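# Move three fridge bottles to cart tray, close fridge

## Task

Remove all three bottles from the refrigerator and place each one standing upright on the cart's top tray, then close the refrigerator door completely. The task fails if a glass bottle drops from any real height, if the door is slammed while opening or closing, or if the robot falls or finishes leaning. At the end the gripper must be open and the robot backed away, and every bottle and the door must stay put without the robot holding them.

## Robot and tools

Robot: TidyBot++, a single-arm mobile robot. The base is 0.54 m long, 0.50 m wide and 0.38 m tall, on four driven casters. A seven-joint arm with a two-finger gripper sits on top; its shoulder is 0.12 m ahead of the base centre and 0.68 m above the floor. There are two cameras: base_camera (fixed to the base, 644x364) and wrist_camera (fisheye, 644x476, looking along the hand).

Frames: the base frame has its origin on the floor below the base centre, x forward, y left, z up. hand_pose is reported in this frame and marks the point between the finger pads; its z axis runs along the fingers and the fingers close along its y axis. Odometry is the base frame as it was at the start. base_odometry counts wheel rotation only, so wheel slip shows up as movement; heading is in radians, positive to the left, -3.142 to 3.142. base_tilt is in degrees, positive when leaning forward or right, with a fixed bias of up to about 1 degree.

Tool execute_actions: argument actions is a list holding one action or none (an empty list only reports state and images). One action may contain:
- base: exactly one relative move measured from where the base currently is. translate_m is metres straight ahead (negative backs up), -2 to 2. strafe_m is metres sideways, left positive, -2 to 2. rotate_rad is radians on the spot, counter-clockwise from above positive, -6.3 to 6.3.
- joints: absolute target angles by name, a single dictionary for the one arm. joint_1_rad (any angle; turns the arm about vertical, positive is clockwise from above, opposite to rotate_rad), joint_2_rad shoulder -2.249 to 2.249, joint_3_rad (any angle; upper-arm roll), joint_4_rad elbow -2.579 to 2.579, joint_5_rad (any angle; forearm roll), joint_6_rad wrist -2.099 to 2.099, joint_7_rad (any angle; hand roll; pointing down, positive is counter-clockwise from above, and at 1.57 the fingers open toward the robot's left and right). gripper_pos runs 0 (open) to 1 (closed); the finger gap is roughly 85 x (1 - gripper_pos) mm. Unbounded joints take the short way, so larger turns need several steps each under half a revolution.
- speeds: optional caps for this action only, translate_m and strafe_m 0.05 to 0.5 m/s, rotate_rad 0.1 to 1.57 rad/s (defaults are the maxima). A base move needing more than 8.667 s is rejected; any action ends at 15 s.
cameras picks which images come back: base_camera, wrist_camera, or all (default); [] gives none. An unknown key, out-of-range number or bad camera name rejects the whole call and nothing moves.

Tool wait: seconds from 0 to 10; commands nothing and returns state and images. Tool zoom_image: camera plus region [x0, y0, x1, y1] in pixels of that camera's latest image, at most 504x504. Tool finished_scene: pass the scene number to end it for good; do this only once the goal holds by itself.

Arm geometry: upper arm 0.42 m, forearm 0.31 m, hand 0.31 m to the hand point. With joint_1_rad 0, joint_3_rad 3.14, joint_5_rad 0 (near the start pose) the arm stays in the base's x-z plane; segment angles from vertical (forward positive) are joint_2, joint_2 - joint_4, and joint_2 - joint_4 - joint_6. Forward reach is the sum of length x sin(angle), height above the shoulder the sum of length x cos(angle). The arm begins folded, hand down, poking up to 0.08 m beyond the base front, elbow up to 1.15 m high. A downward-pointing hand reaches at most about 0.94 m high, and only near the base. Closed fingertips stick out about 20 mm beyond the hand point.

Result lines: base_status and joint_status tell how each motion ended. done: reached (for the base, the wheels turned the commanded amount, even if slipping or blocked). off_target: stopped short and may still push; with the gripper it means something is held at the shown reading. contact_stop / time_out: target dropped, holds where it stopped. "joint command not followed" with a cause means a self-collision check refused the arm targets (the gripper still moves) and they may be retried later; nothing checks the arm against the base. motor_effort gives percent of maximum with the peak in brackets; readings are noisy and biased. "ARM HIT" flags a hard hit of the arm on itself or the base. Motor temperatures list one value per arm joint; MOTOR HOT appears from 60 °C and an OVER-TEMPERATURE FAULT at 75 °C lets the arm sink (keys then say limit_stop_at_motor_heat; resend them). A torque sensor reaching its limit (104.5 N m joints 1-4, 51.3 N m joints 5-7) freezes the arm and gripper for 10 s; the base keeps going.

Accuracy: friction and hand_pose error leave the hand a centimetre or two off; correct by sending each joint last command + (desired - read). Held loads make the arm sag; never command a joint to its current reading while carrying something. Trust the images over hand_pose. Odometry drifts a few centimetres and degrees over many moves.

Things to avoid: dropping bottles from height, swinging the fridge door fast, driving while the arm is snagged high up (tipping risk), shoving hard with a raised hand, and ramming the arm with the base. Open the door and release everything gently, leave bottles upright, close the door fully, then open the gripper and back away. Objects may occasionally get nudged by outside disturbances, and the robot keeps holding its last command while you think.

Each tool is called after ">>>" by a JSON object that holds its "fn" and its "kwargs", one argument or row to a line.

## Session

>>> {"fn": "execute_actions", "kwargs": {
  "actions": [
    {"joints":{"joint_6_rad":0.5}}
  ]
}}

Scene clock: 1.63 s.
Motor temperatures (°C, as the motors report them): [31 32 26 27 33 39 38]
base_odometry: x=+0.000 y=+0.000 heading=+0.000 (m, m, rad; odometry frame)
base_tilt: forward=-0.3 right=-0.1 (deg)
base_status: not commanded
joint_positions: joint_1_rad=+0.001 joint_2_rad=-0.383 joint_3_rad=+3.148 joint_4_rad=-2.553 joint_5_rad=-0.018 joint_6_rad=+0.490 joint_7_rad=+1.596 gripper_pos=+0.000
joint_status: all done
motor_effort: joint_1_rad=-1(0) joint_2_rad=-5(5) joint_3_rad=+0(0) joint_4_rad=+21(21) joint_5_rad=-1(1) joint_6_rad=+9(9) joint_7_rad=+0(0) (%)
hand_pose: x=+0.5309 y=-0.0045 z=+0.8608 quat_wxyz=(+0.008, +0.745, -0.002, +0.667) (m; base frame)
pictures: base_camera, wrist_camera
camera_calibration (this result's frames):
wrist_camera: T_world_to_cam=[[-0.0285041, -0.993054, 0.114152, -0.101223], [-0.179187, -0.107272, -0.977949, 0.983495], [0.983402, -0.0483301, -0.174885, -0.235247], [0, 0, 0, 1]] pos_world=[0.404687, -0.00638792, 0.932222]
Images, in order (width x height): base_camera 644x364, wrist_camera 644x476.

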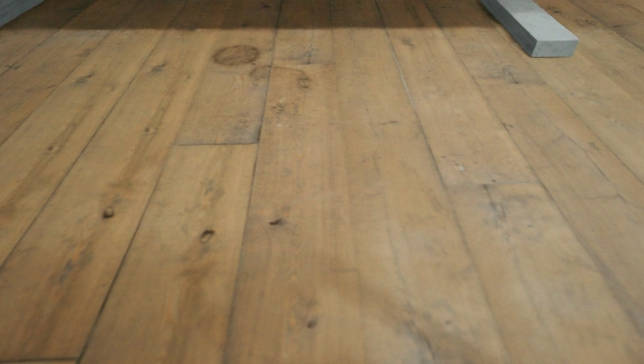

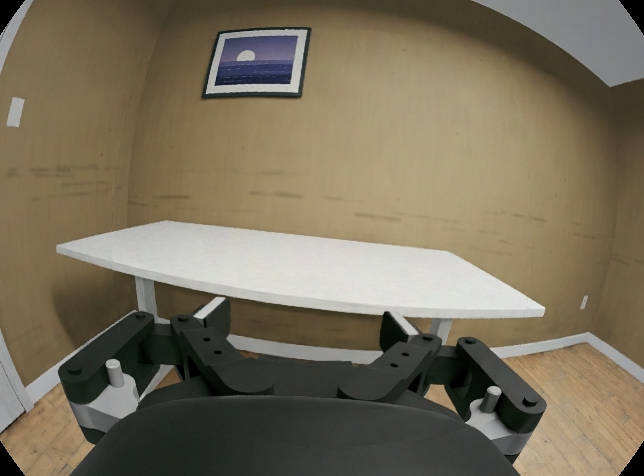

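>>> {"fn": "execute_actions", "kwargs": {
  "actions": [
    {"base":{"rotate_rad":2.1}}
  ],
  "cameras": ["wrist_camera"]
}}

Scene clock: 16.23 s.
Motor temperatures (°C, as the motors report them): [31 32 26 27 33 39 38]
base_odometry: x=+0.000 y=+0.000 heading=+2.100 (m, m, rad; odometry frame)
base_tilt: forward=-0.3 right=-0.1 (deg)
base_status: done
joint_positions: joint_1_rad=+0.001 joint_2_rad=-0.383 joint_3_rad=+3.148 joint_4_rad=-2.553 joint_5_rad=-0.018 joint_6_rad=+0.490 joint_7_rad=+1.596 gripper_pos=+0.000
joint_status: not commanded
motor_effort: joint_1_rad=+0(2) joint_2_rad=-5(6) joint_3_rad=-1(1) joint_4_rad=+21(21) joint_5_rad=-1(1) joint_6_rad=+8(9) joint_7_rad=+0(1) (%)
hand_pose: x=+0.5309 y=-0.0045 z=+0.8608 quat_wxyz=(+0.008, +0.745, -0.002, +0.667) (m; base frame)
pictures: wrist_camera
camera_calibration (this result's frames):
wrist_camera: T_world_to_cam=[[-0.0285045, -0.993054, 0.114152, -0.101223], [-0.179187, -0.107272, -0.977949, 0.983495], [0.983402, -0.0483304, -0.174885, -0.235247], [0, 0, 0, 1]] pos_world=[0.404687, -0.00638804, 0.932222]
Images, in order (width x height): wrist_camera 644x476.

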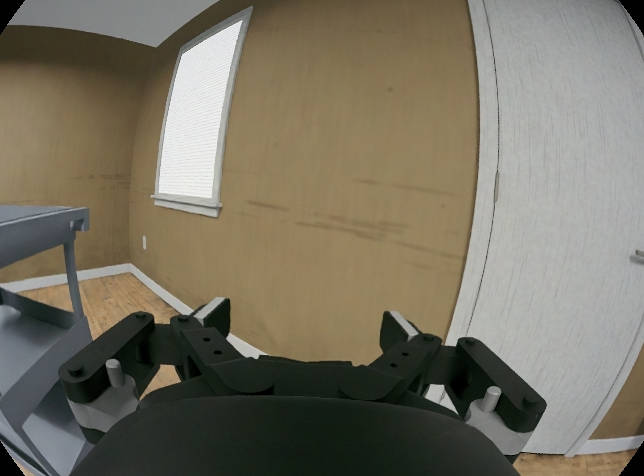

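>>> {"fn": "execute_actions", "kwargs": {
  "actions": [
    {"base":{"rotate_rad":1.6}}
  ],
  "cameras": ["wrist_camera"]
}}

Scene clock: 23.90 s.
Motor temperatures (°C, as the motors report them): [31 32 26 27 33 39 38]
base_odometry: x=+0.000 y=+0.000 heading=-2.584 (m, m, rad; odometry frame)
base_tilt: forward=-0.3 right=-0.1 (deg)
base_status: done
joint_positions: joint_1_rad=+0.001 joint_2_rad=-0.383 joint_3_rad=+3.148 joint_4_rad=-2.553 joint_5_rad=-0.018 joint_6_rad=+0.490 joint_7_rad=+1.596 gripper_pos=+0.000
joint_status: not commanded
motor_effort: joint_1_rad=-1(2) joint_2_rad=-5(6) joint_3_rad=+0(1) joint_4_rad=+21(21) joint_5_rad=-1(1) joint_6_rad=+9(9) joint_7_rad=+0(0) (%)
hand_pose: x=+0.5309 y=-0.0045 z=+0.8608 quat_wxyz=(+0.008, +0.745, -0.002, +0.667) (m; base frame)
pictures: wrist_camera
camera_calibration (this result's frames):
wrist_camera: T_world_to_cam=[[-0.0285044, -0.993054, 0.114152, -0.101223], [-0.179187, -0.107272, -0.977949, 0.983495], [0.983402, -0.0483304, -0.174885, -0.235247], [0, 0, 0, 1]] pos_world=[0.404687, -0.00638802, 0.932222]
Images, in order (width x height): wrist_camera 644x476.

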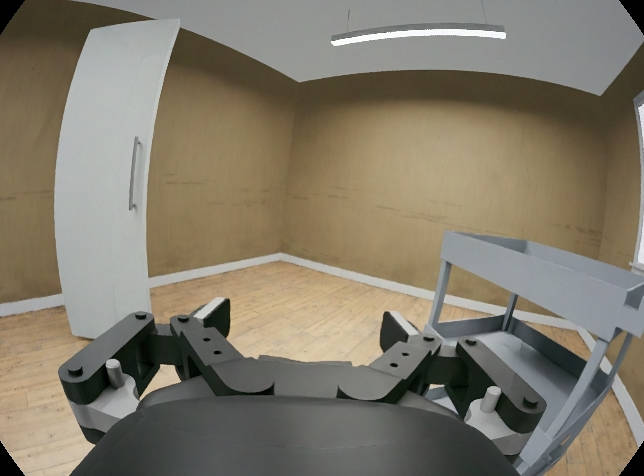

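>>> {"fn": "execute_actions", "kwargs": {
  "actions": [
    {"base":{"rotate_rad":0.7}}
  ]
}}

Scene clock: 30.60 s.
Motor temperatures (°C, as the motors report them): [31 32 26 27 33 39 38]
base_odometry: x=+0.000 y=+0.000 heading=-1.884 (m, m, rad; odometry frame)
base_tilt: forward=-0.3 right=-0.2 (deg)
base_status: done
joint_positions: joint_1_rad=+0.001 joint_2_rad=-0.383 joint_3_rad=+3.148 joint_4_rad=-2.553 joint_5_rad=-0.018 joint_6_rad=+0.490 joint_7_rad=+1.596 gripper_pos=+0.000
joint_status: not commanded
motor_effort: joint_1_rad=-1(2) joint_2_rad=-5(6) joint_3_rad=-1(1) joint_4_rad=+21(20) joint_5_rad=-1(1) joint_6_rad=+9(9) joint_7_rad=+0(0) (%)
hand_pose: x=+0.5309 y=-0.0045 z=+0.8608 quat_wxyz=(+0.008, +0.745, -0.002, +0.667) (m; base frame)
pictures: base_camera, wrist_camera
camera_calibration (this result's frames):
wrist_camera: T_world_to_cam=[[-0.0285045, -0.993054, 0.114152, -0.101223], [-0.179187, -0.107272, -0.977949, 0.983495], [0.983402, -0.0483304, -0.174885, -0.235248], [0, 0, 0, 1]] pos_world=[0.404687, -0.00638804, 0.932222]
Images, in order (width x height): base_camera 644x364, wrist_camera 644x476.

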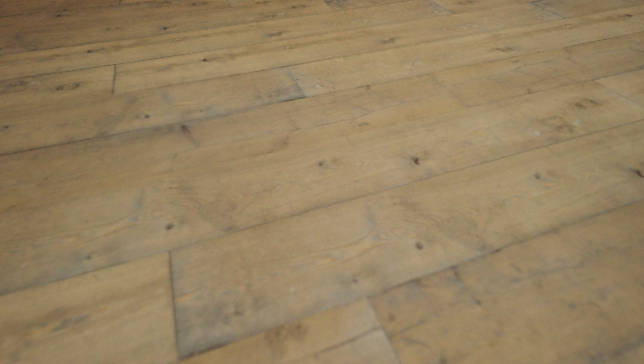

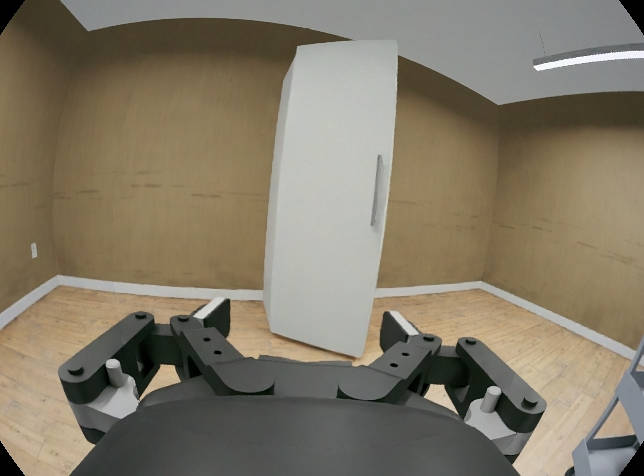

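>>> {"fn": "execute_actions", "kwargs": {
  "actions": [
    {"base":{"translate_m":0.8}}
  ]
}}

Scene clock: 38.73 s.
Motor temperatures (°C, as the motors report them): [31 32 26 27 33 39 38]
base_odometry: x=-0.246 y=-0.761 heading=-1.884 (m, m, rad; odometry frame)
base_tilt: forward=-0.3 right=-0.2 (deg)
base_status: done
joint_positions: joint_1_rad=+0.001 joint_2_rad=-0.382 joint_3_rad=+3.148 joint_4_rad=-2.553 joint_5_rad=-0.018 joint_6_rad=+0.490 joint_7_rad=+1.596 gripper_pos=+0.000
joint_status: not commanded
motor_effort: joint_1_rad=+0(1) joint_2_rad=-5(7) joint_3_rad=-1(0) joint_4_rad=+21(22) joint_5_rad=-1(1) joint_6_rad=+9(9) joint_7_rad=+0(0) (%)
hand_pose: x=+0.5310 y=-0.0045 z=+0.8607 quat_wxyz=(+0.008, +0.745, -0.002, +0.667) (m; base frame)
pictures: base_camera, wrist_camera
camera_calibration (this result's frames):
wrist_camera: T_world_to_cam=[[-0.0284801, -0.993054, 0.114157, -0.10123], [-0.179392, -0.107272, -0.977912, 0.983494], [0.983365, -0.04833, -0.175091, -0.235102], [0, 0, 0, 1]] pos_world=[0.40474, -0.00638797, 0.932162]
Images, in order (width x height): base_camera 644x364, wrist_camera 644x476.

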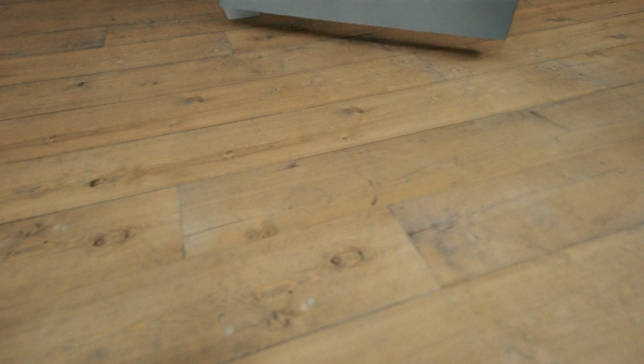

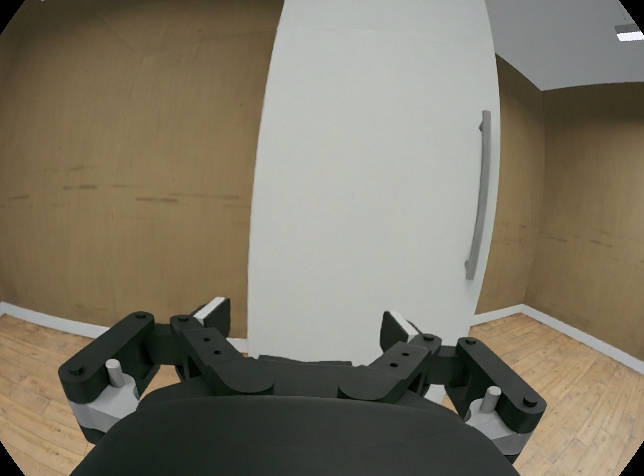

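>>> {"fn": "execute_actions", "kwargs": {
  "actions": [
    {"base":{"strafe_m":-0.75}}
  ]
}}

Scene clock: 52.10 s.
Motor temperatures (°C, as the motors report them): [31 32 26 27 33 39 38]
base_odometry: x=-0.960 y=-0.531 heading=-1.883 (m, m, rad; odometry frame)
base_tilt: forward=-0.3 right=-0.2 (deg)
base_status: done
joint_positions: joint_1_rad=+0.001 joint_2_rad=-0.382 joint_3_rad=+3.148 joint_4_rad=-2.553 joint_5_rad=-0.018 joint_6_rad=+0.490 joint_7_rad=+1.596 gripper_pos=+0.000
joint_status: not commanded
motor_effort: joint_1_rad=+0(0) joint_2_rad=-5(6) joint_3_rad=+0(1) joint_4_rad=+20(21) joint_5_rad=-1(2) joint_6_rad=+9(9) joint_7_rad=+0(1) (%)
hand_pose: x=+0.5310 y=-0.0045 z=+0.8607 quat_wxyz=(+0.008, +0.745, -0.002, +0.667) (m; base frame)
pictures: base_camera, wrist_camera
camera_calibration (this result's frames):
wrist_camera: T_world_to_cam=[[-0.0284805, -0.993054, 0.114158, -0.10123], [-0.179392, -0.107272, -0.977912, 0.983494], [0.983365, -0.0483304, -0.175091, -0.235102], [0, 0, 0, 1]] pos_world=[0.40474, -0.00638807, 0.932162]
Images, in order (width x height): base_camera 644x364, wrist_camera 644x476.

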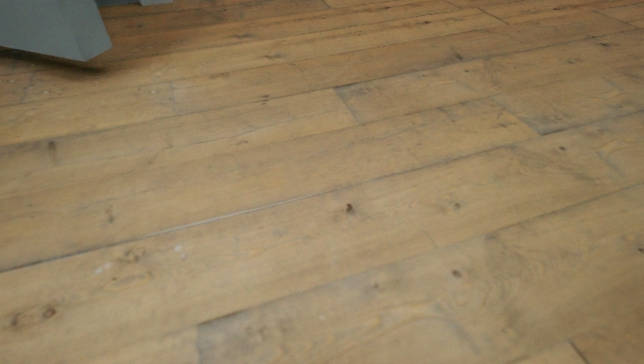

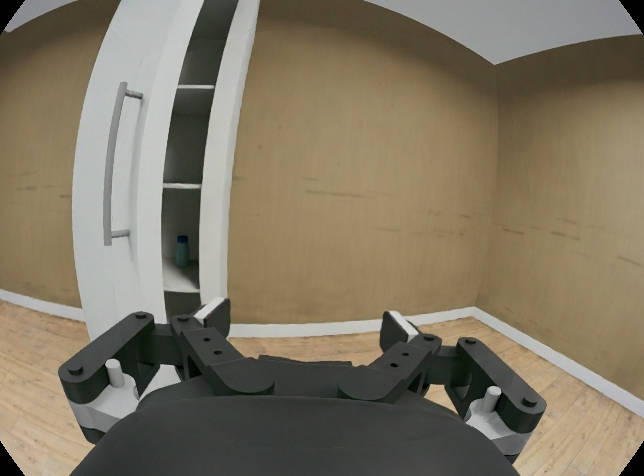

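>>> {"fn": "execute_actions", "kwargs": {
  "actions": [
    {"base":{"translate_m":0.6},"joints":{"gripper_pos":1.0}}
  ],
  "cameras": ["wrist_camera"]
}}

>>> {"fn": "execute_actions", "kwargs": {
  "actions": [
    {"base":{"strafe_m":0.45},"speeds":{"strafe_m":0.15}}
  ],
  "cameras": ["wrist_camera"]
}}

Scene clock: 69.50 s.
Motor temperatures (°C, as the motors report them): [31 31 26 27 33 39 38]
base_odometry: x=-1.144 y=-1.102 heading=-1.883 (m, m, rad; odometry frame)
base_tilt: forward=-0.3 right=-0.2 (deg)
base_status: done
joint_positions: joint_1_rad=+0.001 joint_2_rad=-0.383 joint_3_rad=+3.148 joint_4_rad=-2.553 joint_5_rad=-0.018 joint_6_rad=+0.490 joint_7_rad=+1.596 gripper_pos=+0.999
joint_status: all done
motor_effort: joint_1_rad=+0(1) joint_2_rad=-6(7) joint_3_rad=-1(0) joint_4_rad=+21(22) joint_5_rad=-2(1) joint_6_rad=+9(9) joint_7_rad=+0(1) (%)
hand_pose: x=+0.5308 y=-0.0045 z=+0.8610 quat_wxyz=(+0.008, +0.745, -0.002, +0.668) (m; base frame)
pictures: wrist_camera
camera_calibration (this result's frames):
wrist_camera: T_world_to_cam=[[-0.0285622, -0.993054, 0.114138, -0.101207], [-0.178689, -0.107273, -0.97804, 0.983498], [0.983491, -0.0483302, -0.174384, -0.235599], [0, 0, 0, 1]] pos_world=[0.40456, -0.00638777, 0.932367]
Images, in order (width x height): wrist_camera 644x476.

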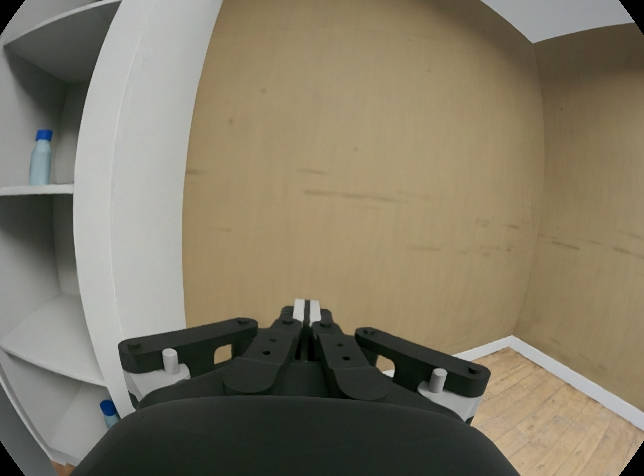

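Scene clock: 75.90 s.
Motor temperatures (°C, as the motors report them): [31 31 26 27 33 39 38]
base_odometry: x=-0.719 y=-1.240 heading=-1.885 (m, m, rad; odometry frame)
base_tilt: forward=-0.3 right=-0.1 (deg)
base_status: strafe_m time_out (by the wheels' count: +0.447 of +0.450)
joint_positions: joint_1_rad=+0.108 joint_2_rad=-0.392 joint_3_rad=+3.272 joint_4_rad=-2.555 joint_5_rad=-0.044 joint_6_rad=+0.490 joint_7_rad=+1.596 gripper_pos=+0.999
joint_status: not commanded
motor_effort: joint_1_rad=-17(27) joint_2_rad=-2(9) joint_3_rad=-24(33) joint_4_rad=+17(27) joint_5_rad=+3(9) joint_6_rad=+7(11) joint_7_rad=+0(0) (%)
hand_pose: x=+0.5168 y=-0.1067 z=+0.8622 quat_wxyz=(+0.061, +0.735, -0.113, +0.666) (m; base frame)
pictures: wrist_camera
camera_calibration (this result's frames):
wrist_camera: T_world_to_cam=[[-0.261683, -0.96408, 0.045511, -0.020549], [-0.179892, 0.00239213, -0.983683, 0.988399], [0.948241, -0.2656, -0.174056, -0.231837], [0, 0, 0, 1]] pos_world=[0.392265, -0.0837513, 0.932854]
Images, in order (width x height): wrist_camera 644x476.

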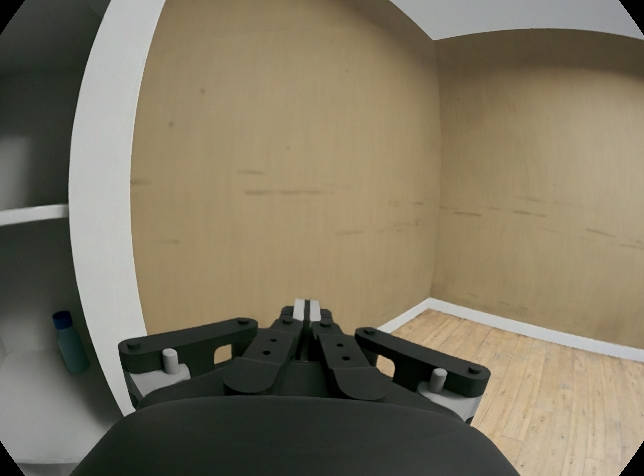

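>>> {"fn": "execute_actions", "kwargs": {
  "actions": [
    {"base":{"strafe_m":-0.2}}
  ],
  "cameras": []
}}

>>> {"fn": "execute_actions", "kwargs": {
  "actions": [
    {"base":{"translate_m":-0.35},"joints":{"joint_1_rad":0.0,"joint_3_rad":3.14,"joint_5_rad":0}}
  ]
}}

Scene clock: 84.17 s.
Motor temperatures (°C, as the motors report them): [31 31 26 27 33 39 38]
base_odometry: x=-0.909 y=-1.178 heading=-1.884 (m, m, rad; odometry frame)
base_tilt: forward=-0.3 right=-0.2 (deg)
base_status: done
joint_positions: joint_1_rad=+0.009 joint_2_rad=-0.386 joint_3_rad=+3.143 joint_4_rad=-2.554 joint_5_rad=-0.044 joint_6_rad=+0.490 joint_7_rad=+1.596 gripper_pos=+0.999
joint_status: not commanded
motor_effort: joint_1_rad=+0(18) joint_2_rad=-5(6) joint_3_rad=-1(25) joint_4_rad=+21(21) joint_5_rad=+0(4) joint_6_rad=+9(9) joint_7_rad=+0(0) (%)
hand_pose: x=+0.5301 y=-0.0097 z=+0.8615 quat_wxyz=(+0.007, +0.744, -0.016, +0.668) (m; base frame)
pictures: none
No camera images: the call's "cameras" was empty. Leave "cameras" out to get every camera's image.

Scene clock: 86.20 s.
Motor temperatures (°C, as the motors report them): [31 31 26 27 33 39 38]
base_odometry: x=-0.801 y=-0.845 heading=-1.884 (m, m, rad; odometry frame)
base_tilt: forward=-0.3 right=-0.2 (deg)
base_status: done
joint_positions: joint_1_rad=+0.009 joint_2_rad=-0.388 joint_3_rad=+3.143 joint_4_rad=-2.554 joint_5_rad=-0.039 joint_6_rad=+0.490 joint_7_rad=+1.596 gripper_pos=+0.999
joint_status: all done
motor_effort: joint_1_rad=-1(2) joint_2_rad=-5(7) joint_3_rad=-1(1) joint_4_rad=+21(22) joint_5_rad=+0(2) joint_6_rad=+9(9) joint_7_rad=+0(0) (%)
hand_pose: x=+0.5297 y=-0.0089 z=+0.8624 quat_wxyz=(+0.007, +0.743, -0.013, +0.669) (m; base frame)
pictures: base_camera, wrist_camera
camera_calibration (this result's frames):
wrist_camera: T_world_to_cam=[[-0.0446458, -0.994115, 0.0987028, -0.0839734], [-0.176236, -0.0894142, -0.980278, 0.985011], [0.983335, -0.0611604, -0.171207, -0.237212], [0, 0, 0, 1]] pos_world=[0.403104, -0.00991313, 0.933261]
Images, in order (width x height): base_camera 644x364, wrist_camera 644x476.

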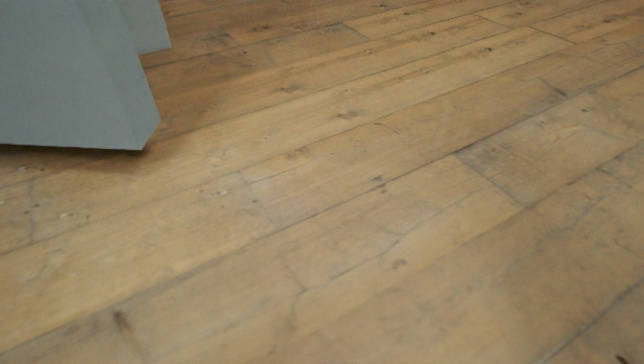

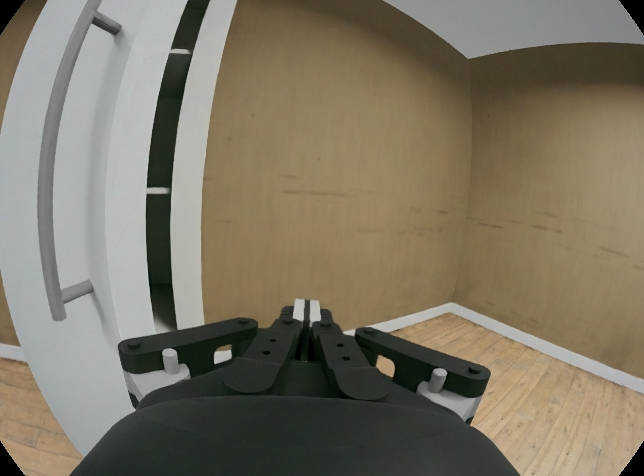

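>>> {"fn": "execute_actions", "kwargs": {
  "actions": [
    {"base":{"translate_m":0.33}}
  ],
  "cameras": []
}}

>>> {"fn": "execute_actions", "kwargs": {
  "actions": [
    {"base":{"strafe_m":0.6},"speeds":{"strafe_m":0.1}}
  ]
}}

Scene clock: 101.23 s.
Motor temperatures (°C, as the motors report them): [31 31 26 27 33 39 38]
base_odometry: x=-0.903 y=-1.159 heading=-1.884 (m, m, rad; odometry frame)
base_tilt: forward=-0.3 right=-0.1 (deg)
base_status: done
joint_positions: joint_1_rad=+0.009 joint_2_rad=-0.380 joint_3_rad=+3.143 joint_4_rad=-2.554 joint_5_rad=-0.038 joint_6_rad=+0.490 joint_7_rad=+1.596 gripper_pos=+0.999
joint_status: not commanded
motor_effort: joint_1_rad=-1(0) joint_2_rad=-5(7) joint_3_rad=-1(1) joint_4_rad=+21(21) joint_5_rad=-1(1) joint_6_rad=+9(9) joint_7_rad=+0(0) (%)
hand_pose: x=+0.5312 y=-0.0088 z=+0.8591 quat_wxyz=(+0.007, +0.746, -0.013, +0.666) (m; base frame)
pictures: none
No camera images: the call's "cameras" was empty. Leave "cameras" out to get every camera's image.

Scene clock: 112.87 s.
Motor temperatures (°C, as the motors report them): [31 31 27 27 33 39 38]
base_odometry: x=-0.345 y=-1.330 heading=-1.972 (m, m, rad; odometry frame)
base_tilt: forward=-0.2 right=-0.1 (deg)
base_status: strafe_m time_out (by the wheels' count: +0.583 of +0.600)
joint_positions: joint_1_rad=+0.134 joint_2_rad=-0.296 joint_3_rad=+3.281 joint_4_rad=-2.467 joint_5_rad=-0.093 joint_6_rad=+0.509 joint_7_rad=+1.589 gripper_pos=+1.000
joint_status: not commanded
motor_effort: joint_1_rad=-25(33) joint_2_rad=-24(31) joint_3_rad=-28(36) joint_4_rad=+6(27) joint_5_rad=+14(19) joint_6_rad=+5(11) joint_7_rad=+0(8) (%)
hand_pose: x=+0.5459 y=-0.1385 z=+0.8764 quat_wxyz=(+0.071, +0.725, -0.150, +0.668) (m; base frame)
pictures: base_camera, wrist_camera
camera_calibration (this result's frames):
wrist_camera: T_world_to_cam=[[-0.328577, -0.944449, 0.00724864, 0.0285504], [-0.159242, 0.0478325, -0.98608, 1.0048], [0.930956, -0.325157, -0.166112, -0.271137], [0, 0, 0, 1]] pos_world=[0.421804, -0.10926, 0.945567]
Images, in order (width x height): base_camera 644x364, wrist_camera 644x476.

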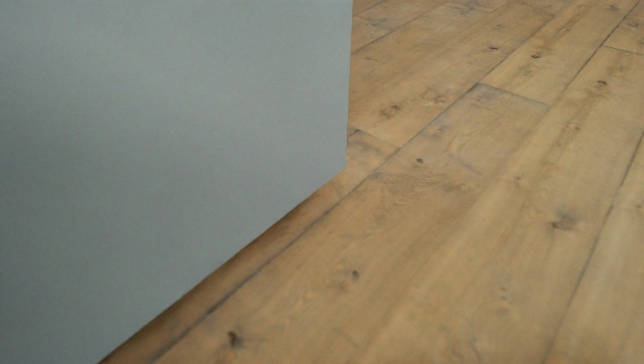

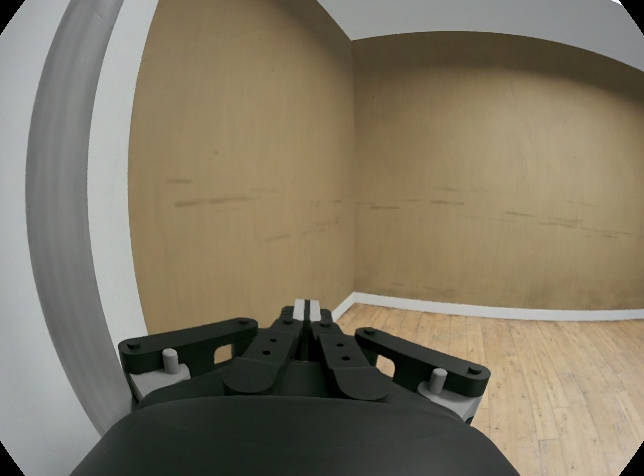

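>>> {"fn": "execute_actions", "kwargs": {
  "actions": [
    {"base":{"strafe_m":-0.3}}
  ],
  "cameras": []
}}

>>> {"fn": "execute_actions", "kwargs": {
  "actions": [
    {"base":{"translate_m":-0.5},"joints":{"joint_1_rad":0.0,"joint_2_rad":-0.38,"joint_3_rad":3.14,"joint_4_rad":-2.55,"joint_5_rad":0}}
  ]
}}

Scene clock: 125.50 s.
Motor temperatures (°C, as the motors report them): [31 31 27 27 33 39 38]
base_odometry: x=-0.621 y=-1.213 heading=-1.972 (m, m, rad; odometry frame)
base_tilt: forward=-0.3 right=-0.2 (deg)
base_status: done
joint_positions: joint_1_rad=+0.015 joint_2_rad=-0.389 joint_3_rad=+3.144 joint_4_rad=-2.538 joint_5_rad=-0.034 joint_6_rad=+0.509 joint_7_rad=+1.589 gripper_pos=+0.999
joint_status: not commanded
motor_effort: joint_1_rad=-1(23) joint_2_rad=-5(24) joint_3_rad=+0(26) joint_4_rad=+21(23) joint_5_rad=-1(13) joint_6_rad=+9(9) joint_7_rad=+0(1) (%)
hand_pose: x=+0.5332 y=-0.0110 z=+0.8778 quat_wxyz=(+0.008, +0.731, -0.016, +0.682) (m; base frame)
pictures: none
No camera images: the call's "cameras" was empty. Leave "cameras" out to get every camera's image.

Scene clock: 127.87 s.
Motor temperatures (°C, as the motors report them): [31 31 27 27 33 39 38]
base_odometry: x=-0.426 y=-0.752 heading=-1.971 (m, m, rad; odometry frame)
base_tilt: forward=-0.3 right=-0.2 (deg)
base_status: done
joint_positions: joint_1_rad=+0.015 joint_2_rad=-0.386 joint_3_rad=+3.144 joint_4_rad=-2.538 joint_5_rad=-0.034 joint_6_rad=+0.509 joint_7_rad=+1.589 gripper_pos=+0.999
joint_status: all done
motor_effort: joint_1_rad=-1(0) joint_2_rad=-5(6) joint_3_rad=+0(1) joint_4_rad=+21(21) joint_5_rad=-1(1) joint_6_rad=+9(9) joint_7_rad=+0(0) (%)
hand_pose: x=+0.5338 y=-0.0110 z=+0.8766 quat_wxyz=(+0.008, +0.732, -0.016, +0.681) (m; base frame)
pictures: base_camera, wrist_camera
camera_calibration (this result's frames):
wrist_camera: T_world_to_cam=[[-0.0525677, -0.994144, 0.0944186, -0.0793254], [-0.144142, -0.0860055, -0.985812, 0.987179], [0.98816, -0.0654316, -0.138777, -0.269986], [0, 0, 0, 1]] pos_world=[0.404913, -0.0116237, 0.943196]
Images, in order (width x height): base_camera 644x364, wrist_camera 644x476.

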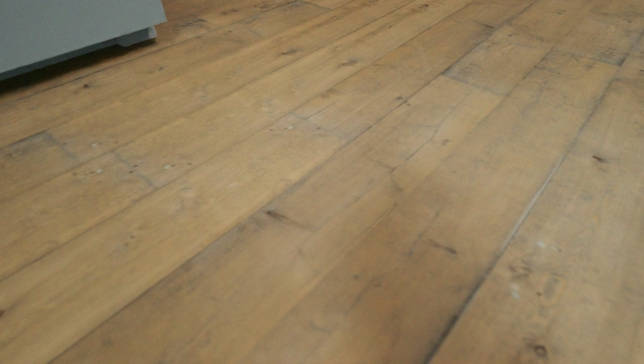

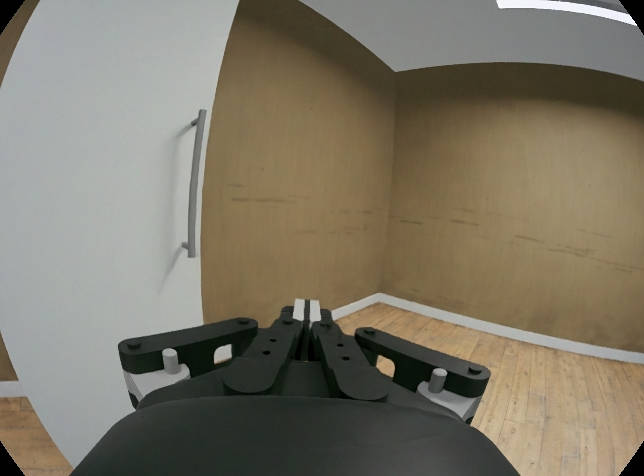

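>>> {"fn": "execute_actions", "kwargs": {
  "actions": [
    {"base":{"rotate_rad":0.8},"joints":{"gripper_pos":0}}
  ]
}}

Scene clock: 134.57 s.
Motor temperatures (°C, as the motors report them): [31 31 27 27 33 39 38]
base_odometry: x=-0.426 y=-0.752 heading=-1.172 (m, m, rad; odometry frame)
base_tilt: forward=-0.3 right=-0.1 (deg)
base_status: done
joint_positions: joint_1_rad=+0.015 joint_2_rad=-0.386 joint_3_rad=+3.144 joint_4_rad=-2.538 joint_5_rad=-0.034 joint_6_rad=+0.509 joint_7_rad=+1.589 gripper_pos=+0.000
joint_status: all done
motor_effort: joint_1_rad=-1(1) joint_2_rad=-5(6) joint_3_rad=-1(1) joint_4_rad=+21(21) joint_5_rad=-1(1) joint_6_rad=+9(8) joint_7_rad=+0(1) (%)
hand_pose: x=+0.5338 y=-0.0109 z=+0.8766 quat_wxyz=(+0.008, +0.732, -0.016, +0.681) (m; base frame)
pictures: base_camera, wrist_camera
camera_calibration (this result's frames):
wrist_camera: T_world_to_cam=[[-0.0523017, -0.994158, 0.0944201, -0.0793581], [-0.144119, -0.0860455, -0.985812, 0.987176], [0.988177, -0.0651674, -0.138777, -0.269988], [0, 0, 0, 1]] pos_world=[0.404916, -0.0115468, 0.943196]
Images, in order (width x height): base_camera 644x364, wrist_camera 644x476.

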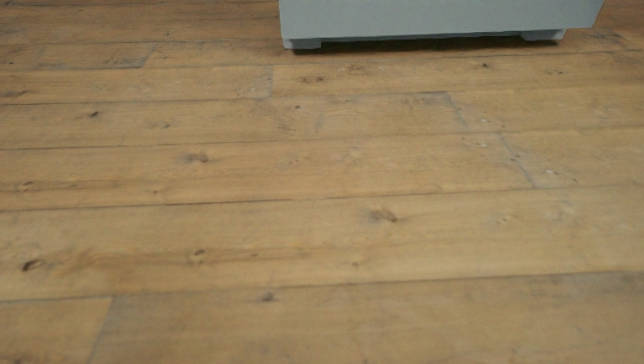

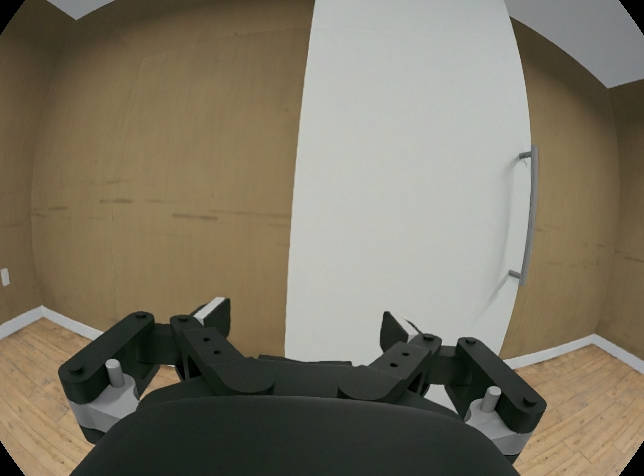

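>>> {"fn": "execute_actions", "kwargs": {
  "actions": [
    {"base":{"strafe_m":-0.54},"joints":{"joint_2_rad":0.3,"joint_4_rad":-1.37,"joint_6_rad":0.1}}
  ],
  "cameras": ["wrist_camera"]
}}

Scene clock: 152.13 s.
Motor temperatures (°C, as the motors report them): [31 31 27 27 33 39 38]
base_odometry: x=-0.924 y=-0.963 heading=-1.171 (m, m, rad; odometry frame)
base_tilt: forward=-0.3 right=-0.2 (deg)
base_status: done
joint_positions: joint_1_rad=+0.015 joint_2_rad=+0.292 joint_3_rad=+3.144 joint_4_rad=-1.397 joint_5_rad=-0.034 joint_6_rad=+0.133 joint_7_rad=+1.589 gripper_pos=+0.000
joint_status: all done
motor_effort: joint_1_rad=-1(3) joint_2_rad=-30(31) joint_3_rad=-1(1) joint_4_rad=+24(24) joint_5_rad=-1(1) joint_6_rad=+8(9) joint_7_rad=+0(0) (%)
hand_pose: x=+0.8636 y=-0.0123 z=+1.0522 quat_wxyz=(+0.002, +0.702, -0.013, +0.712) (m; base frame)
pictures: wrist_camera
camera_calibration (this result's frames):
wrist_camera: T_world_to_cam=[[-0.0484558, -0.994874, 0.0887554, -0.0774597], [-0.057015, -0.0859599, -0.994666, 1.14176], [0.997197, -0.0532577, -0.0525575, -0.670034], [0, 0, 0, 1]] pos_world=[0.7295, -0.0146018, 1.10733]
Images, in order (width x height): wrist_camera 644x476.

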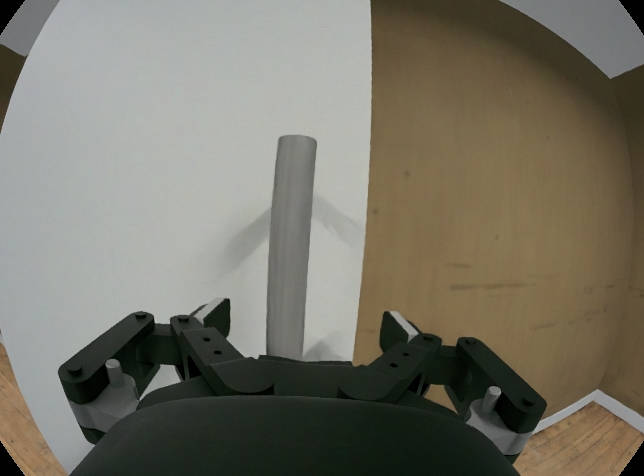

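Handle is between the fingers. Advance slightly and grip.

>>> {"fn": "execute_actions", "kwargs": {
  "actions": [
    {"base":{"translate_m":0.04},"speeds":{"translate_m":0.1}}
  ],
  "cameras": []
}}

>>> {"fn": "execute_actions", "kwargs": {
  "actions": [
    {"joints":{"gripper_pos":1.0}}
  ],
  "cameras": []
}}

>>> {"fn": "execute_actions", "kwargs": {
  "actions": [
    {"base":{"translate_m":-0.3},"speeds":{"translate_m":0.1}}
  ],
  "cameras": ["wrist_camera"]
}}

Scene clock: 160.33 s.
Motor temperatures (°C, as the motors report them): [31 31 27 27 33 39 38]
base_odometry: x=-0.908 y=-1.000 heading=-1.171 (m, m, rad; odometry frame)
base_tilt: forward=-0.3 right=-0.2 (deg)
base_status: done
joint_positions: joint_1_rad=+0.015 joint_2_rad=+0.281 joint_3_rad=+3.144 joint_4_rad=-1.394 joint_5_rad=-0.034 joint_6_rad=+0.111 joint_7_rad=+1.589 gripper_pos=+0.000
joint_status: not commanded
motor_effort: joint_1_rad=+0(3) joint_2_rad=-27(31) joint_3_rad=-1(1) joint_4_rad=+27(35) joint_5_rad=-1(1) joint_6_rad=+11(14) joint_7_rad=+0(0) (%)
hand_pose: x=+0.8596 y=-0.0119 z=+1.0555 quat_wxyz=(+0.002, +0.705, -0.012, +0.709) (m; base frame)
pictures: none
No camera images: the call's "cameras" was empty. Leave "cameras" out to get every camera's image.

Scene clock: 161.43 s.
Motor temperatures (°C, as the motors report them): [31 31 27 27 33 39 38]
base_odometry: x=-0.908 y=-0.999 heading=-1.171 (m, m, rad; odometry frame)
base_tilt: forward=-0.3 right=-0.2 (deg)
base_status: not commanded
joint_positions: joint_1_rad=+0.002 joint_2_rad=+0.259 joint_3_rad=+3.140 joint_4_rad=-1.404 joint_5_rad=-0.019 joint_6_rad=+0.099 joint_7_rad=+1.591 gripper_pos=+0.828
joint_status: gripper_pos off_target (ended at +0.828, target +1.000)
motor_effort: joint_1_rad=-1(11) joint_2_rad=-21(28) joint_3_rad=+0(8) joint_4_rad=+27(37) joint_5_rad=+1(8) joint_6_rad=+10(17) joint_7_rad=+2(7) (%)
hand_pose: x=+0.8511 y=+0.0000 z=+1.0619 quat_wxyz=(+0.001, +0.705, -0.001, +0.710) (m; base frame)
pictures: none
No camera images: the call's "cameras" was empty. Leave "cameras" out to get every camera's image.

Scene clock: 165.10 s.
Motor temperatures (°C, as the motors report them): [31 31 27 27 33 39 38]
base_odometry: x=-1.025 y=-0.723 heading=-1.171 (m, m, rad; odometry frame)
base_tilt: forward=-0.3 right=-0.2 (deg)
base_status: done
joint_positions: joint_1_rad=-0.128 joint_2_rad=+0.321 joint_3_rad=+3.059 joint_4_rad=-1.335 joint_5_rad=+0.003 joint_6_rad=+0.111 joint_7_rad=+1.591 gripper_pos=+0.834
joint_status: not commanded
motor_effort: joint_1_rad=+22(28) joint_2_rad=-36(38) joint_3_rad=+14(18) joint_4_rad=+17(26) joint_5_rad=-8(8) joint_6_rad=+4(10) joint_7_rad=-4(4) (%)
hand_pose: x=+0.8606 y=+0.1468 z=+1.0634 quat_wxyz=(-0.075, +0.694, +0.071, +0.713) (m; base frame)
pictures: wrist_camera
camera_calibration (this result's frames):
wrist_camera: T_world_to_cam=[[0.175596, -0.979331, 0.100381, -0.127725], [-0.0219065, -0.105827, -0.994143, 1.13857], [0.984218, 0.172369, -0.0400366, -0.693183], [0, 0, 0, 1]] pos_world=[0.729614, 0.11489, 1.11697]
Images, in order (width x height): wrist_camera 644x476.

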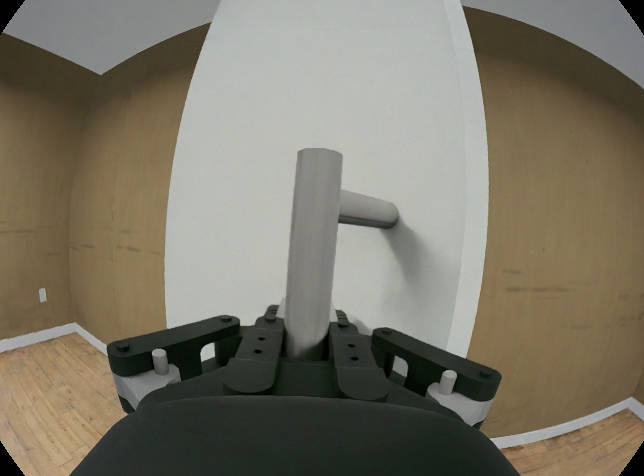

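>>> {"fn": "execute_actions", "kwargs": {
  "actions": [
    {"joints":{"gripper_pos":0.0}}
  ],
  "cameras": []
}}

>>> {"fn": "execute_actions", "kwargs": {
  "actions": [
    {"base":{"strafe_m":-0.3},"joints":{"joint_1_rad":0,"joint_3_rad":3.14,"joint_5_rad":0}}
  ],
  "cameras": []
}}

>>> {"fn": "execute_actions", "kwargs": {
  "actions": [
    {"base":{"translate_m":0.2},"joints":{"gripper_pos":1.0}}
  ],
  "cameras": ["wrist_camera"]
}}

Scene clock: 178.73 s.
Motor temperatures (°C, as the motors report them): [31 32 27 27 33 39 38]
base_odometry: x=-1.025 y=-0.723 heading=-1.172 (m, m, rad; odometry frame)
base_tilt: forward=-0.3 right=-0.1 (deg)
base_status: not commanded
joint_positions: joint_1_rad=-0.003 joint_2_rad=+0.309 joint_3_rad=+3.135 joint_4_rad=-1.353 joint_5_rad=+0.003 joint_6_rad=+0.111 joint_7_rad=+1.591 gripper_pos=+0.000
joint_status: all done
motor_effort: joint_1_rad=-1(22) joint_2_rad=-31(36) joint_3_rad=-1(14) joint_4_rad=+24(24) joint_5_rad=-2(8) joint_6_rad=+9(9) joint_7_rad=+0(4) (%)
hand_pose: x=+0.8713 y=+0.0076 z=+1.0596 quat_wxyz=(+0.004, +0.700, +0.011, +0.714) (m; base frame)
pictures: none
No camera images: the call's "cameras" was empty. Leave "cameras" out to get every camera's image.

Scene clock: 180.67 s.
Motor temperatures (°C, as the motors report them): [31 32 27 27 33 39 38]
base_odometry: x=-1.302 y=-0.840 heading=-1.172 (m, m, rad; odometry frame)
base_tilt: forward=-0.3 right=-0.1 (deg)
base_status: done
joint_positions: joint_1_rad=+0.001 joint_2_rad=+0.309 joint_3_rad=+3.137 joint_4_rad=-1.353 joint_5_rad=+0.003 joint_6_rad=+0.111 joint_7_rad=+1.591 gripper_pos=+0.000
joint_status: all done
motor_effort: joint_1_rad=+0(4) joint_2_rad=-31(32) joint_3_rad=-1(2) joint_4_rad=+23(24) joint_5_rad=-1(1) joint_6_rad=+9(9) joint_7_rad=+0(0) (%)
hand_pose: x=+0.8713 y=+0.0036 z=+1.0596 quat_wxyz=(+0.006, +0.700, +0.009, +0.714) (m; base frame)
pictures: none
No camera images: the call's "cameras" was empty. Leave "cameras" out to get every camera's image.

Scene clock: 182.30 s.
Motor temperatures (°C, as the motors report them): [31 32 27 27 33 39 38]
base_odometry: x=-1.224 y=-1.024 heading=-1.173 (m, m, rad; odometry frame)
base_tilt: forward=-0.3 right=-0.2 (deg)
base_status: done
joint_positions: joint_1_rad=+0.001 joint_2_rad=+0.306 joint_3_rad=+3.137 joint_4_rad=-1.353 joint_5_rad=+0.003 joint_6_rad=+0.111 joint_7_rad=+1.591 gripper_pos=+0.999
joint_status: all done
motor_effort: joint_1_rad=-1(2) joint_2_rad=-31(35) joint_3_rad=-1(2) joint_4_rad=+24(25) joint_5_rad=-1(1) joint_6_rad=+9(9) joint_7_rad=+0(0) (%)
hand_pose: x=+0.8701 y=+0.0036 z=+1.0620 quat_wxyz=(+0.006, +0.699, +0.009, +0.715) (m; base frame)
pictures: wrist_camera
camera_calibration (this result's frames):
wrist_camera: T_world_to_cam=[[-0.0248988, -0.991863, 0.124848, -0.121047], [-0.0474155, -0.123574, -0.991202, 1.14141], [0.998565, -0.0305995, -0.0439528, -0.685519], [0, 0, 0, 1]] pos_world=[0.735642, 0.0000106296, 1.11635]
Images, in order (width x height): wrist_camera 644x476.

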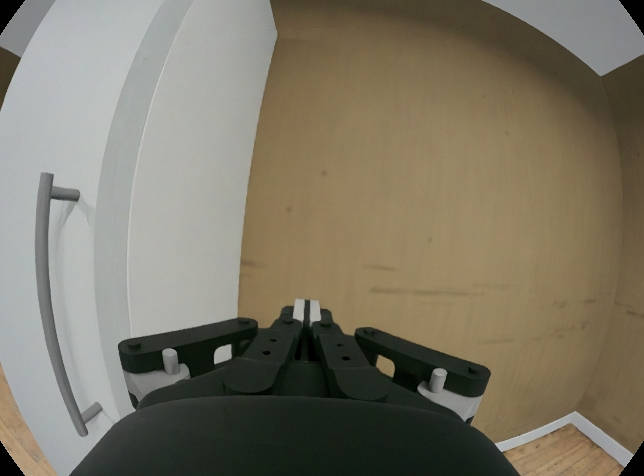

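>>> {"fn": "execute_actions", "kwargs": {
  "actions": [
    {"base":{"translate_m":-0.2},"joints":{"gripper_pos":0.0}}
  ],
  "cameras": []
}}

>>> {"fn": "execute_actions", "kwargs": {
  "actions": [
    {"base":{"strafe_m":0.3}}
  ],
  "cameras": []
}}

>>> {"fn": "execute_actions", "kwargs": {
  "actions": [
    {"base":{"translate_m":0.28},"speeds":{"translate_m":0.15}}
  ],
  "cameras": ["wrist_camera"]
}}

Scene clock: 201.50 s.
Motor temperatures (°C, as the motors report them): [31 32 27 27 33 39 38]
base_odometry: x=-1.302 y=-0.840 heading=-1.173 (m, m, rad; odometry frame)
base_tilt: forward=-0.3 right=-0.2 (deg)
base_status: done
joint_positions: joint_1_rad=+0.001 joint_2_rad=+0.297 joint_3_rad=+3.137 joint_4_rad=-1.353 joint_5_rad=+0.003 joint_6_rad=+0.111 joint_7_rad=+1.591 gripper_pos=+0.000
joint_status: all done
motor_effort: joint_1_rad=+0(5) joint_2_rad=-30(35) joint_3_rad=-1(2) joint_4_rad=+24(25) joint_5_rad=-1(1) joint_6_rad=+8(9) joint_7_rad=+1(0) (%)
hand_pose: x=+0.8667 y=+0.0035 z=+1.0686 quat_wxyz=(+0.007, +0.696, +0.009, +0.718) (m; base frame)
pictures: none
No camera images: the call's "cameras" was empty. Leave "cameras" out to get every camera's image.

Scene clock: 203.43 s.
Motor temperatures (°C, as the motors report them): [31 32 27 27 33 39 38]
base_odometry: x=-1.025 y=-0.723 heading=-1.172 (m, m, rad; odometry frame)
base_tilt: forward=-0.3 right=-0.2 (deg)
base_status: done
joint_positions: joint_1_rad=-0.003 joint_2_rad=+0.297 joint_3_rad=+3.137 joint_4_rad=-1.353 joint_5_rad=+0.003 joint_6_rad=+0.111 joint_7_rad=+1.591 gripper_pos=+0.000
joint_status: not commanded
motor_effort: joint_1_rad=+0(4) joint_2_rad=-31(32) joint_3_rad=-1(4) joint_4_rad=+24(24) joint_5_rad=-2(1) joint_6_rad=+9(9) joint_7_rad=+0(0) (%)
hand_pose: x=+0.8667 y=+0.0061 z=+1.0686 quat_wxyz=(+0.005, +0.696, +0.010, +0.718) (m; base frame)
pictures: none
No camera images: the call's "cameras" was empty. Leave "cameras" out to get every camera's image.

Scene clock: 205.97 s.
Motor temperatures (°C, as the motors report them): [31 32 27 27 33 39 38]
base_odometry: x=-0.916 y=-0.981 heading=-1.172 (m, m, rad; odometry frame)
base_tilt: forward=-0.3 right=-0.2 (deg)
base_status: done
joint_positions: joint_1_rad=-0.003 joint_2_rad=+0.301 joint_3_rad=+3.137 joint_4_rad=-1.353 joint_5_rad=+0.003 joint_6_rad=+0.111 joint_7_rad=+1.591 gripper_pos=+0.000
joint_status: not commanded
motor_effort: joint_1_rad=-1(1) joint_2_rad=-30(34) joint_3_rad=-1(1) joint_4_rad=+24(25) joint_5_rad=-1(1) joint_6_rad=+9(9) joint_7_rad=+0(0) (%)
hand_pose: x=+0.8681 y=+0.0062 z=+1.0658 quat_wxyz=(+0.005, +0.697, +0.010, +0.717) (m; base frame)
pictures: wrist_camera
camera_calibration (this result's frames):
wrist_camera: T_world_to_cam=[[-0.0221348, -0.991932, 0.124825, -0.121362], [-0.0420551, -0.123822, -0.991413, 1.14093], [0.99887, -0.0271942, -0.0389751, -0.688923], [0, 0, 0, 1]] pos_world=[0.73344, 0.00215332, 1.11943]
Images, in order (width x height): wrist_camera 644x476.

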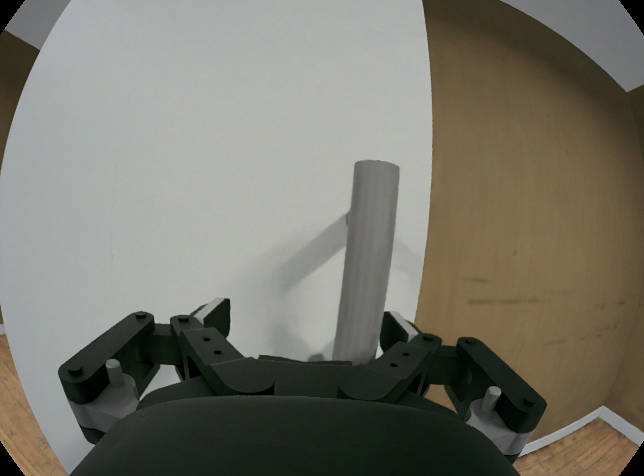

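>>> {"fn": "execute_actions", "kwargs": {
  "actions": [
    {"joints":{"gripper_pos":1.0}}
  ],
  "cameras": []
}}

>>> {"fn": "execute_actions", "kwargs": {
  "actions": [
    {"base":{"translate_m":-0.3},"speeds":{"translate_m":0.1}}
  ],
  "cameras": []
}}

>>> {"fn": "execute_actions", "kwargs": {
  "actions": [
    {"base":{"strafe_m":0.3},"speeds":{"strafe_m":0.1}}
  ],
  "cameras": ["wrist_camera"]
}}

Scene clock: 214.23 s.
Motor temperatures (°C, as the motors report them): [31 32 27 27 33 39 38]
base_odometry: x=-0.916 y=-0.981 heading=-1.172 (m, m, rad; odometry frame)
base_tilt: forward=-0.3 right=-0.2 (deg)
base_status: not commanded
joint_positions: joint_1_rad=+0.017 joint_2_rad=+0.300 joint_3_rad=+3.149 joint_4_rad=-1.353 joint_5_rad=-0.004 joint_6_rad=+0.111 joint_7_rad=+1.591 gripper_pos=+0.831
joint_status: gripper_pos off_target (ended at +0.831, target +1.000)
motor_effort: joint_1_rad=-5(9) joint_2_rad=-30(31) joint_3_rad=-4(8) joint_4_rad=+23(25) joint_5_rad=+4(6) joint_6_rad=+8(9) joint_7_rad=+6(8) (%)
hand_pose: x=+0.8678 y=-0.0158 z=+1.0664 quat_wxyz=(+0.015, +0.697, -0.002, +0.717) (m; base frame)
pictures: none
No camera images: the call's "cameras" was empty. Leave "cameras" out to get every camera's image.

Scene clock: 217.93 s.
Motor temperatures (°C, as the motors report them): [31 32 27 27 33 39 38]
base_odometry: x=-1.033 y=-0.705 heading=-1.171 (m, m, rad; odometry frame)
base_tilt: forward=-0.3 right=-0.2 (deg)
base_status: done
joint_positions: joint_1_rad=-0.136 joint_2_rad=+0.331 joint_3_rad=+3.053 joint_4_rad=-1.321 joint_5_rad=-0.010 joint_6_rad=+0.119 joint_7_rad=+1.591 gripper_pos=+0.835
joint_status: not commanded
motor_effort: joint_1_rad=+25(29) joint_2_rad=-37(39) joint_3_rad=+16(19) joint_4_rad=+12(23) joint_5_rad=-6(7) joint_6_rad=+2(8) joint_7_rad=-2(8) (%)
hand_pose: x=+0.8626 y=+0.1560 z=+1.0670 quat_wxyz=(-0.085, +0.690, +0.069, +0.716) (m; base frame)
pictures: none
No camera images: the call's "cameras" was empty. Leave "cameras" out to get every camera's image.

Scene clock: 221.50 s.
Motor temperatures (°C, as the motors report them): [31 33 27 27 33 39 38]
base_odometry: x=-0.757 y=-0.589 heading=-1.172 (m, m, rad; odometry frame)
base_tilt: forward=-0.3 right=-0.2 (deg)
base_status: done
joint_positions: joint_1_rad=+0.117 joint_2_rad=+0.270 joint_3_rad=+3.217 joint_4_rad=-1.385 joint_5_rad=-0.017 joint_6_rad=+0.098 joint_7_rad=+1.591 gripper_pos=+0.835
joint_status: not commanded
motor_effort: joint_1_rad=-22(26) joint_2_rad=-23(38) joint_3_rad=-16(19) joint_4_rad=+29(32) joint_5_rad=+7(7) joint_6_rad=+11(14) joint_7_rad=+7(7) (%)
hand_pose: x=+0.8447 y=-0.1300 z=+1.0652 quat_wxyz=(+0.076, +0.700, -0.059, +0.708) (m; base frame)
pictures: wrist_camera
camera_calibration (this result's frames):
wrist_camera: T_world_to_cam=[[-0.21469, -0.968489, 0.126244, -0.0926619], [-0.0782806, -0.111779, -0.990645, 1.15386], [0.97354, -0.222564, -0.0518161, -0.659603], [0, 0, 0, 1]] pos_world=[0.712582, -0.107569, 1.12058]
Images, in order (width x height): wrist_camera 644x476.

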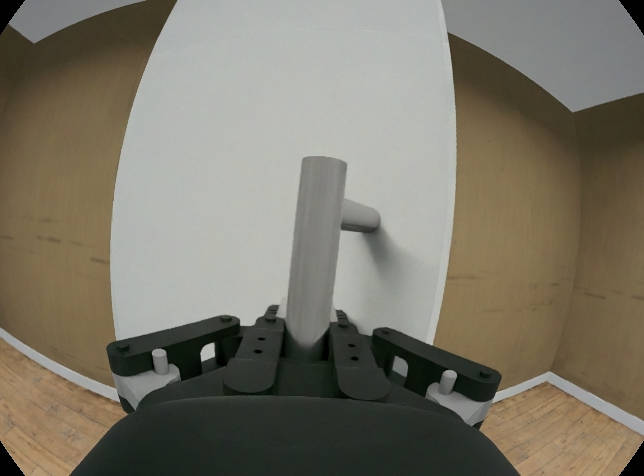

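Continue: back more.

>>> {"fn": "execute_actions", "kwargs": {
  "actions": [
    {"base":{"translate_m":-0.2},"speeds":{"translate_m":0.1}}
  ],
  "cameras": []
}}

>>> {"fn": "execute_actions", "kwargs": {
  "actions": [
    {"base":{"strafe_m":0.3},"speeds":{"strafe_m":0.1}}
  ],
  "cameras": ["wrist_camera"]
}}

Scene clock: 230.47 s.
Motor temperatures (°C, as the motors report them): [31 33 27 28 33 39 38]
base_odometry: x=-0.834 y=-0.405 heading=-1.173 (m, m, rad; odometry frame)
base_tilt: forward=-0.3 right=-0.2 (deg)
base_status: done
joint_positions: joint_1_rad=-0.046 joint_2_rad=+0.395 joint_3_rad=+3.113 joint_4_rad=-1.259 joint_5_rad=-0.017 joint_6_rad=+0.160 joint_7_rad=+1.591 gripper_pos=+0.835
joint_status: not commanded
motor_effort: joint_1_rad=+4(21) joint_2_rad=-49(54) joint_3_rad=+0(16) joint_4_rad=+9(27) joint_5_rad=-3(6) joint_6_rad=+1(11) joint_7_rad=-1(7) (%)
hand_pose: x=+0.9024 y=+0.0531 z=+1.0680 quat_wxyz=(-0.028, +0.679, +0.021, +0.733) (m; base frame)
pictures: none
No camera images: the call's "cameras" was empty. Leave "cameras" out to get every camera's image.

Scene clock: 234.10 s.
Motor temperatures (°C, as the motors report them): [31 33 27 27 33 39 38]
base_odometry: x=-0.558 y=-0.289 heading=-1.174 (m, m, rad; odometry frame)
base_tilt: forward=+0.3 right=-0.2 (deg)
base_status: done
joint_positions: joint_1_rad=+0.074 joint_2_rad=+0.390 joint_3_rad=+3.187 joint_4_rad=-1.257 joint_5_rad=-0.018 joint_6_rad=+0.164 joint_7_rad=+1.591 gripper_pos=+0.835
joint_status: not commanded
motor_effort: joint_1_rad=-13(19) joint_2_rad=-52(53) joint_3_rad=-10(14) joint_4_rad=-2(14) joint_5_rad=+4(9) joint_6_rad=-5(5) joint_7_rad=+3(6) (%)
hand_pose: x=+0.8986 y=-0.0836 z=+1.0740 quat_wxyz=(+0.051, +0.675, -0.033, +0.736) (m; base frame)
pictures: wrist_camera
camera_calibration (this result's frames):
wrist_camera: T_world_to_cam=[[-0.152683, -0.980888, 0.120612, -0.0879337], [0.00298869, -0.122501, -0.992464, 1.09996], [0.988271, -0.151172, 0.0216354, -0.787417], [0, 0, 0, 1]] pos_world=[0.761468, -0.0705423, 1.11931]
Images, in order (width x height): wrist_camera 644x476.

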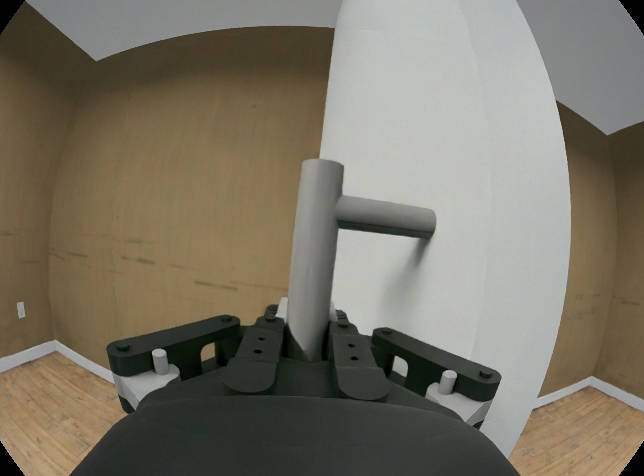

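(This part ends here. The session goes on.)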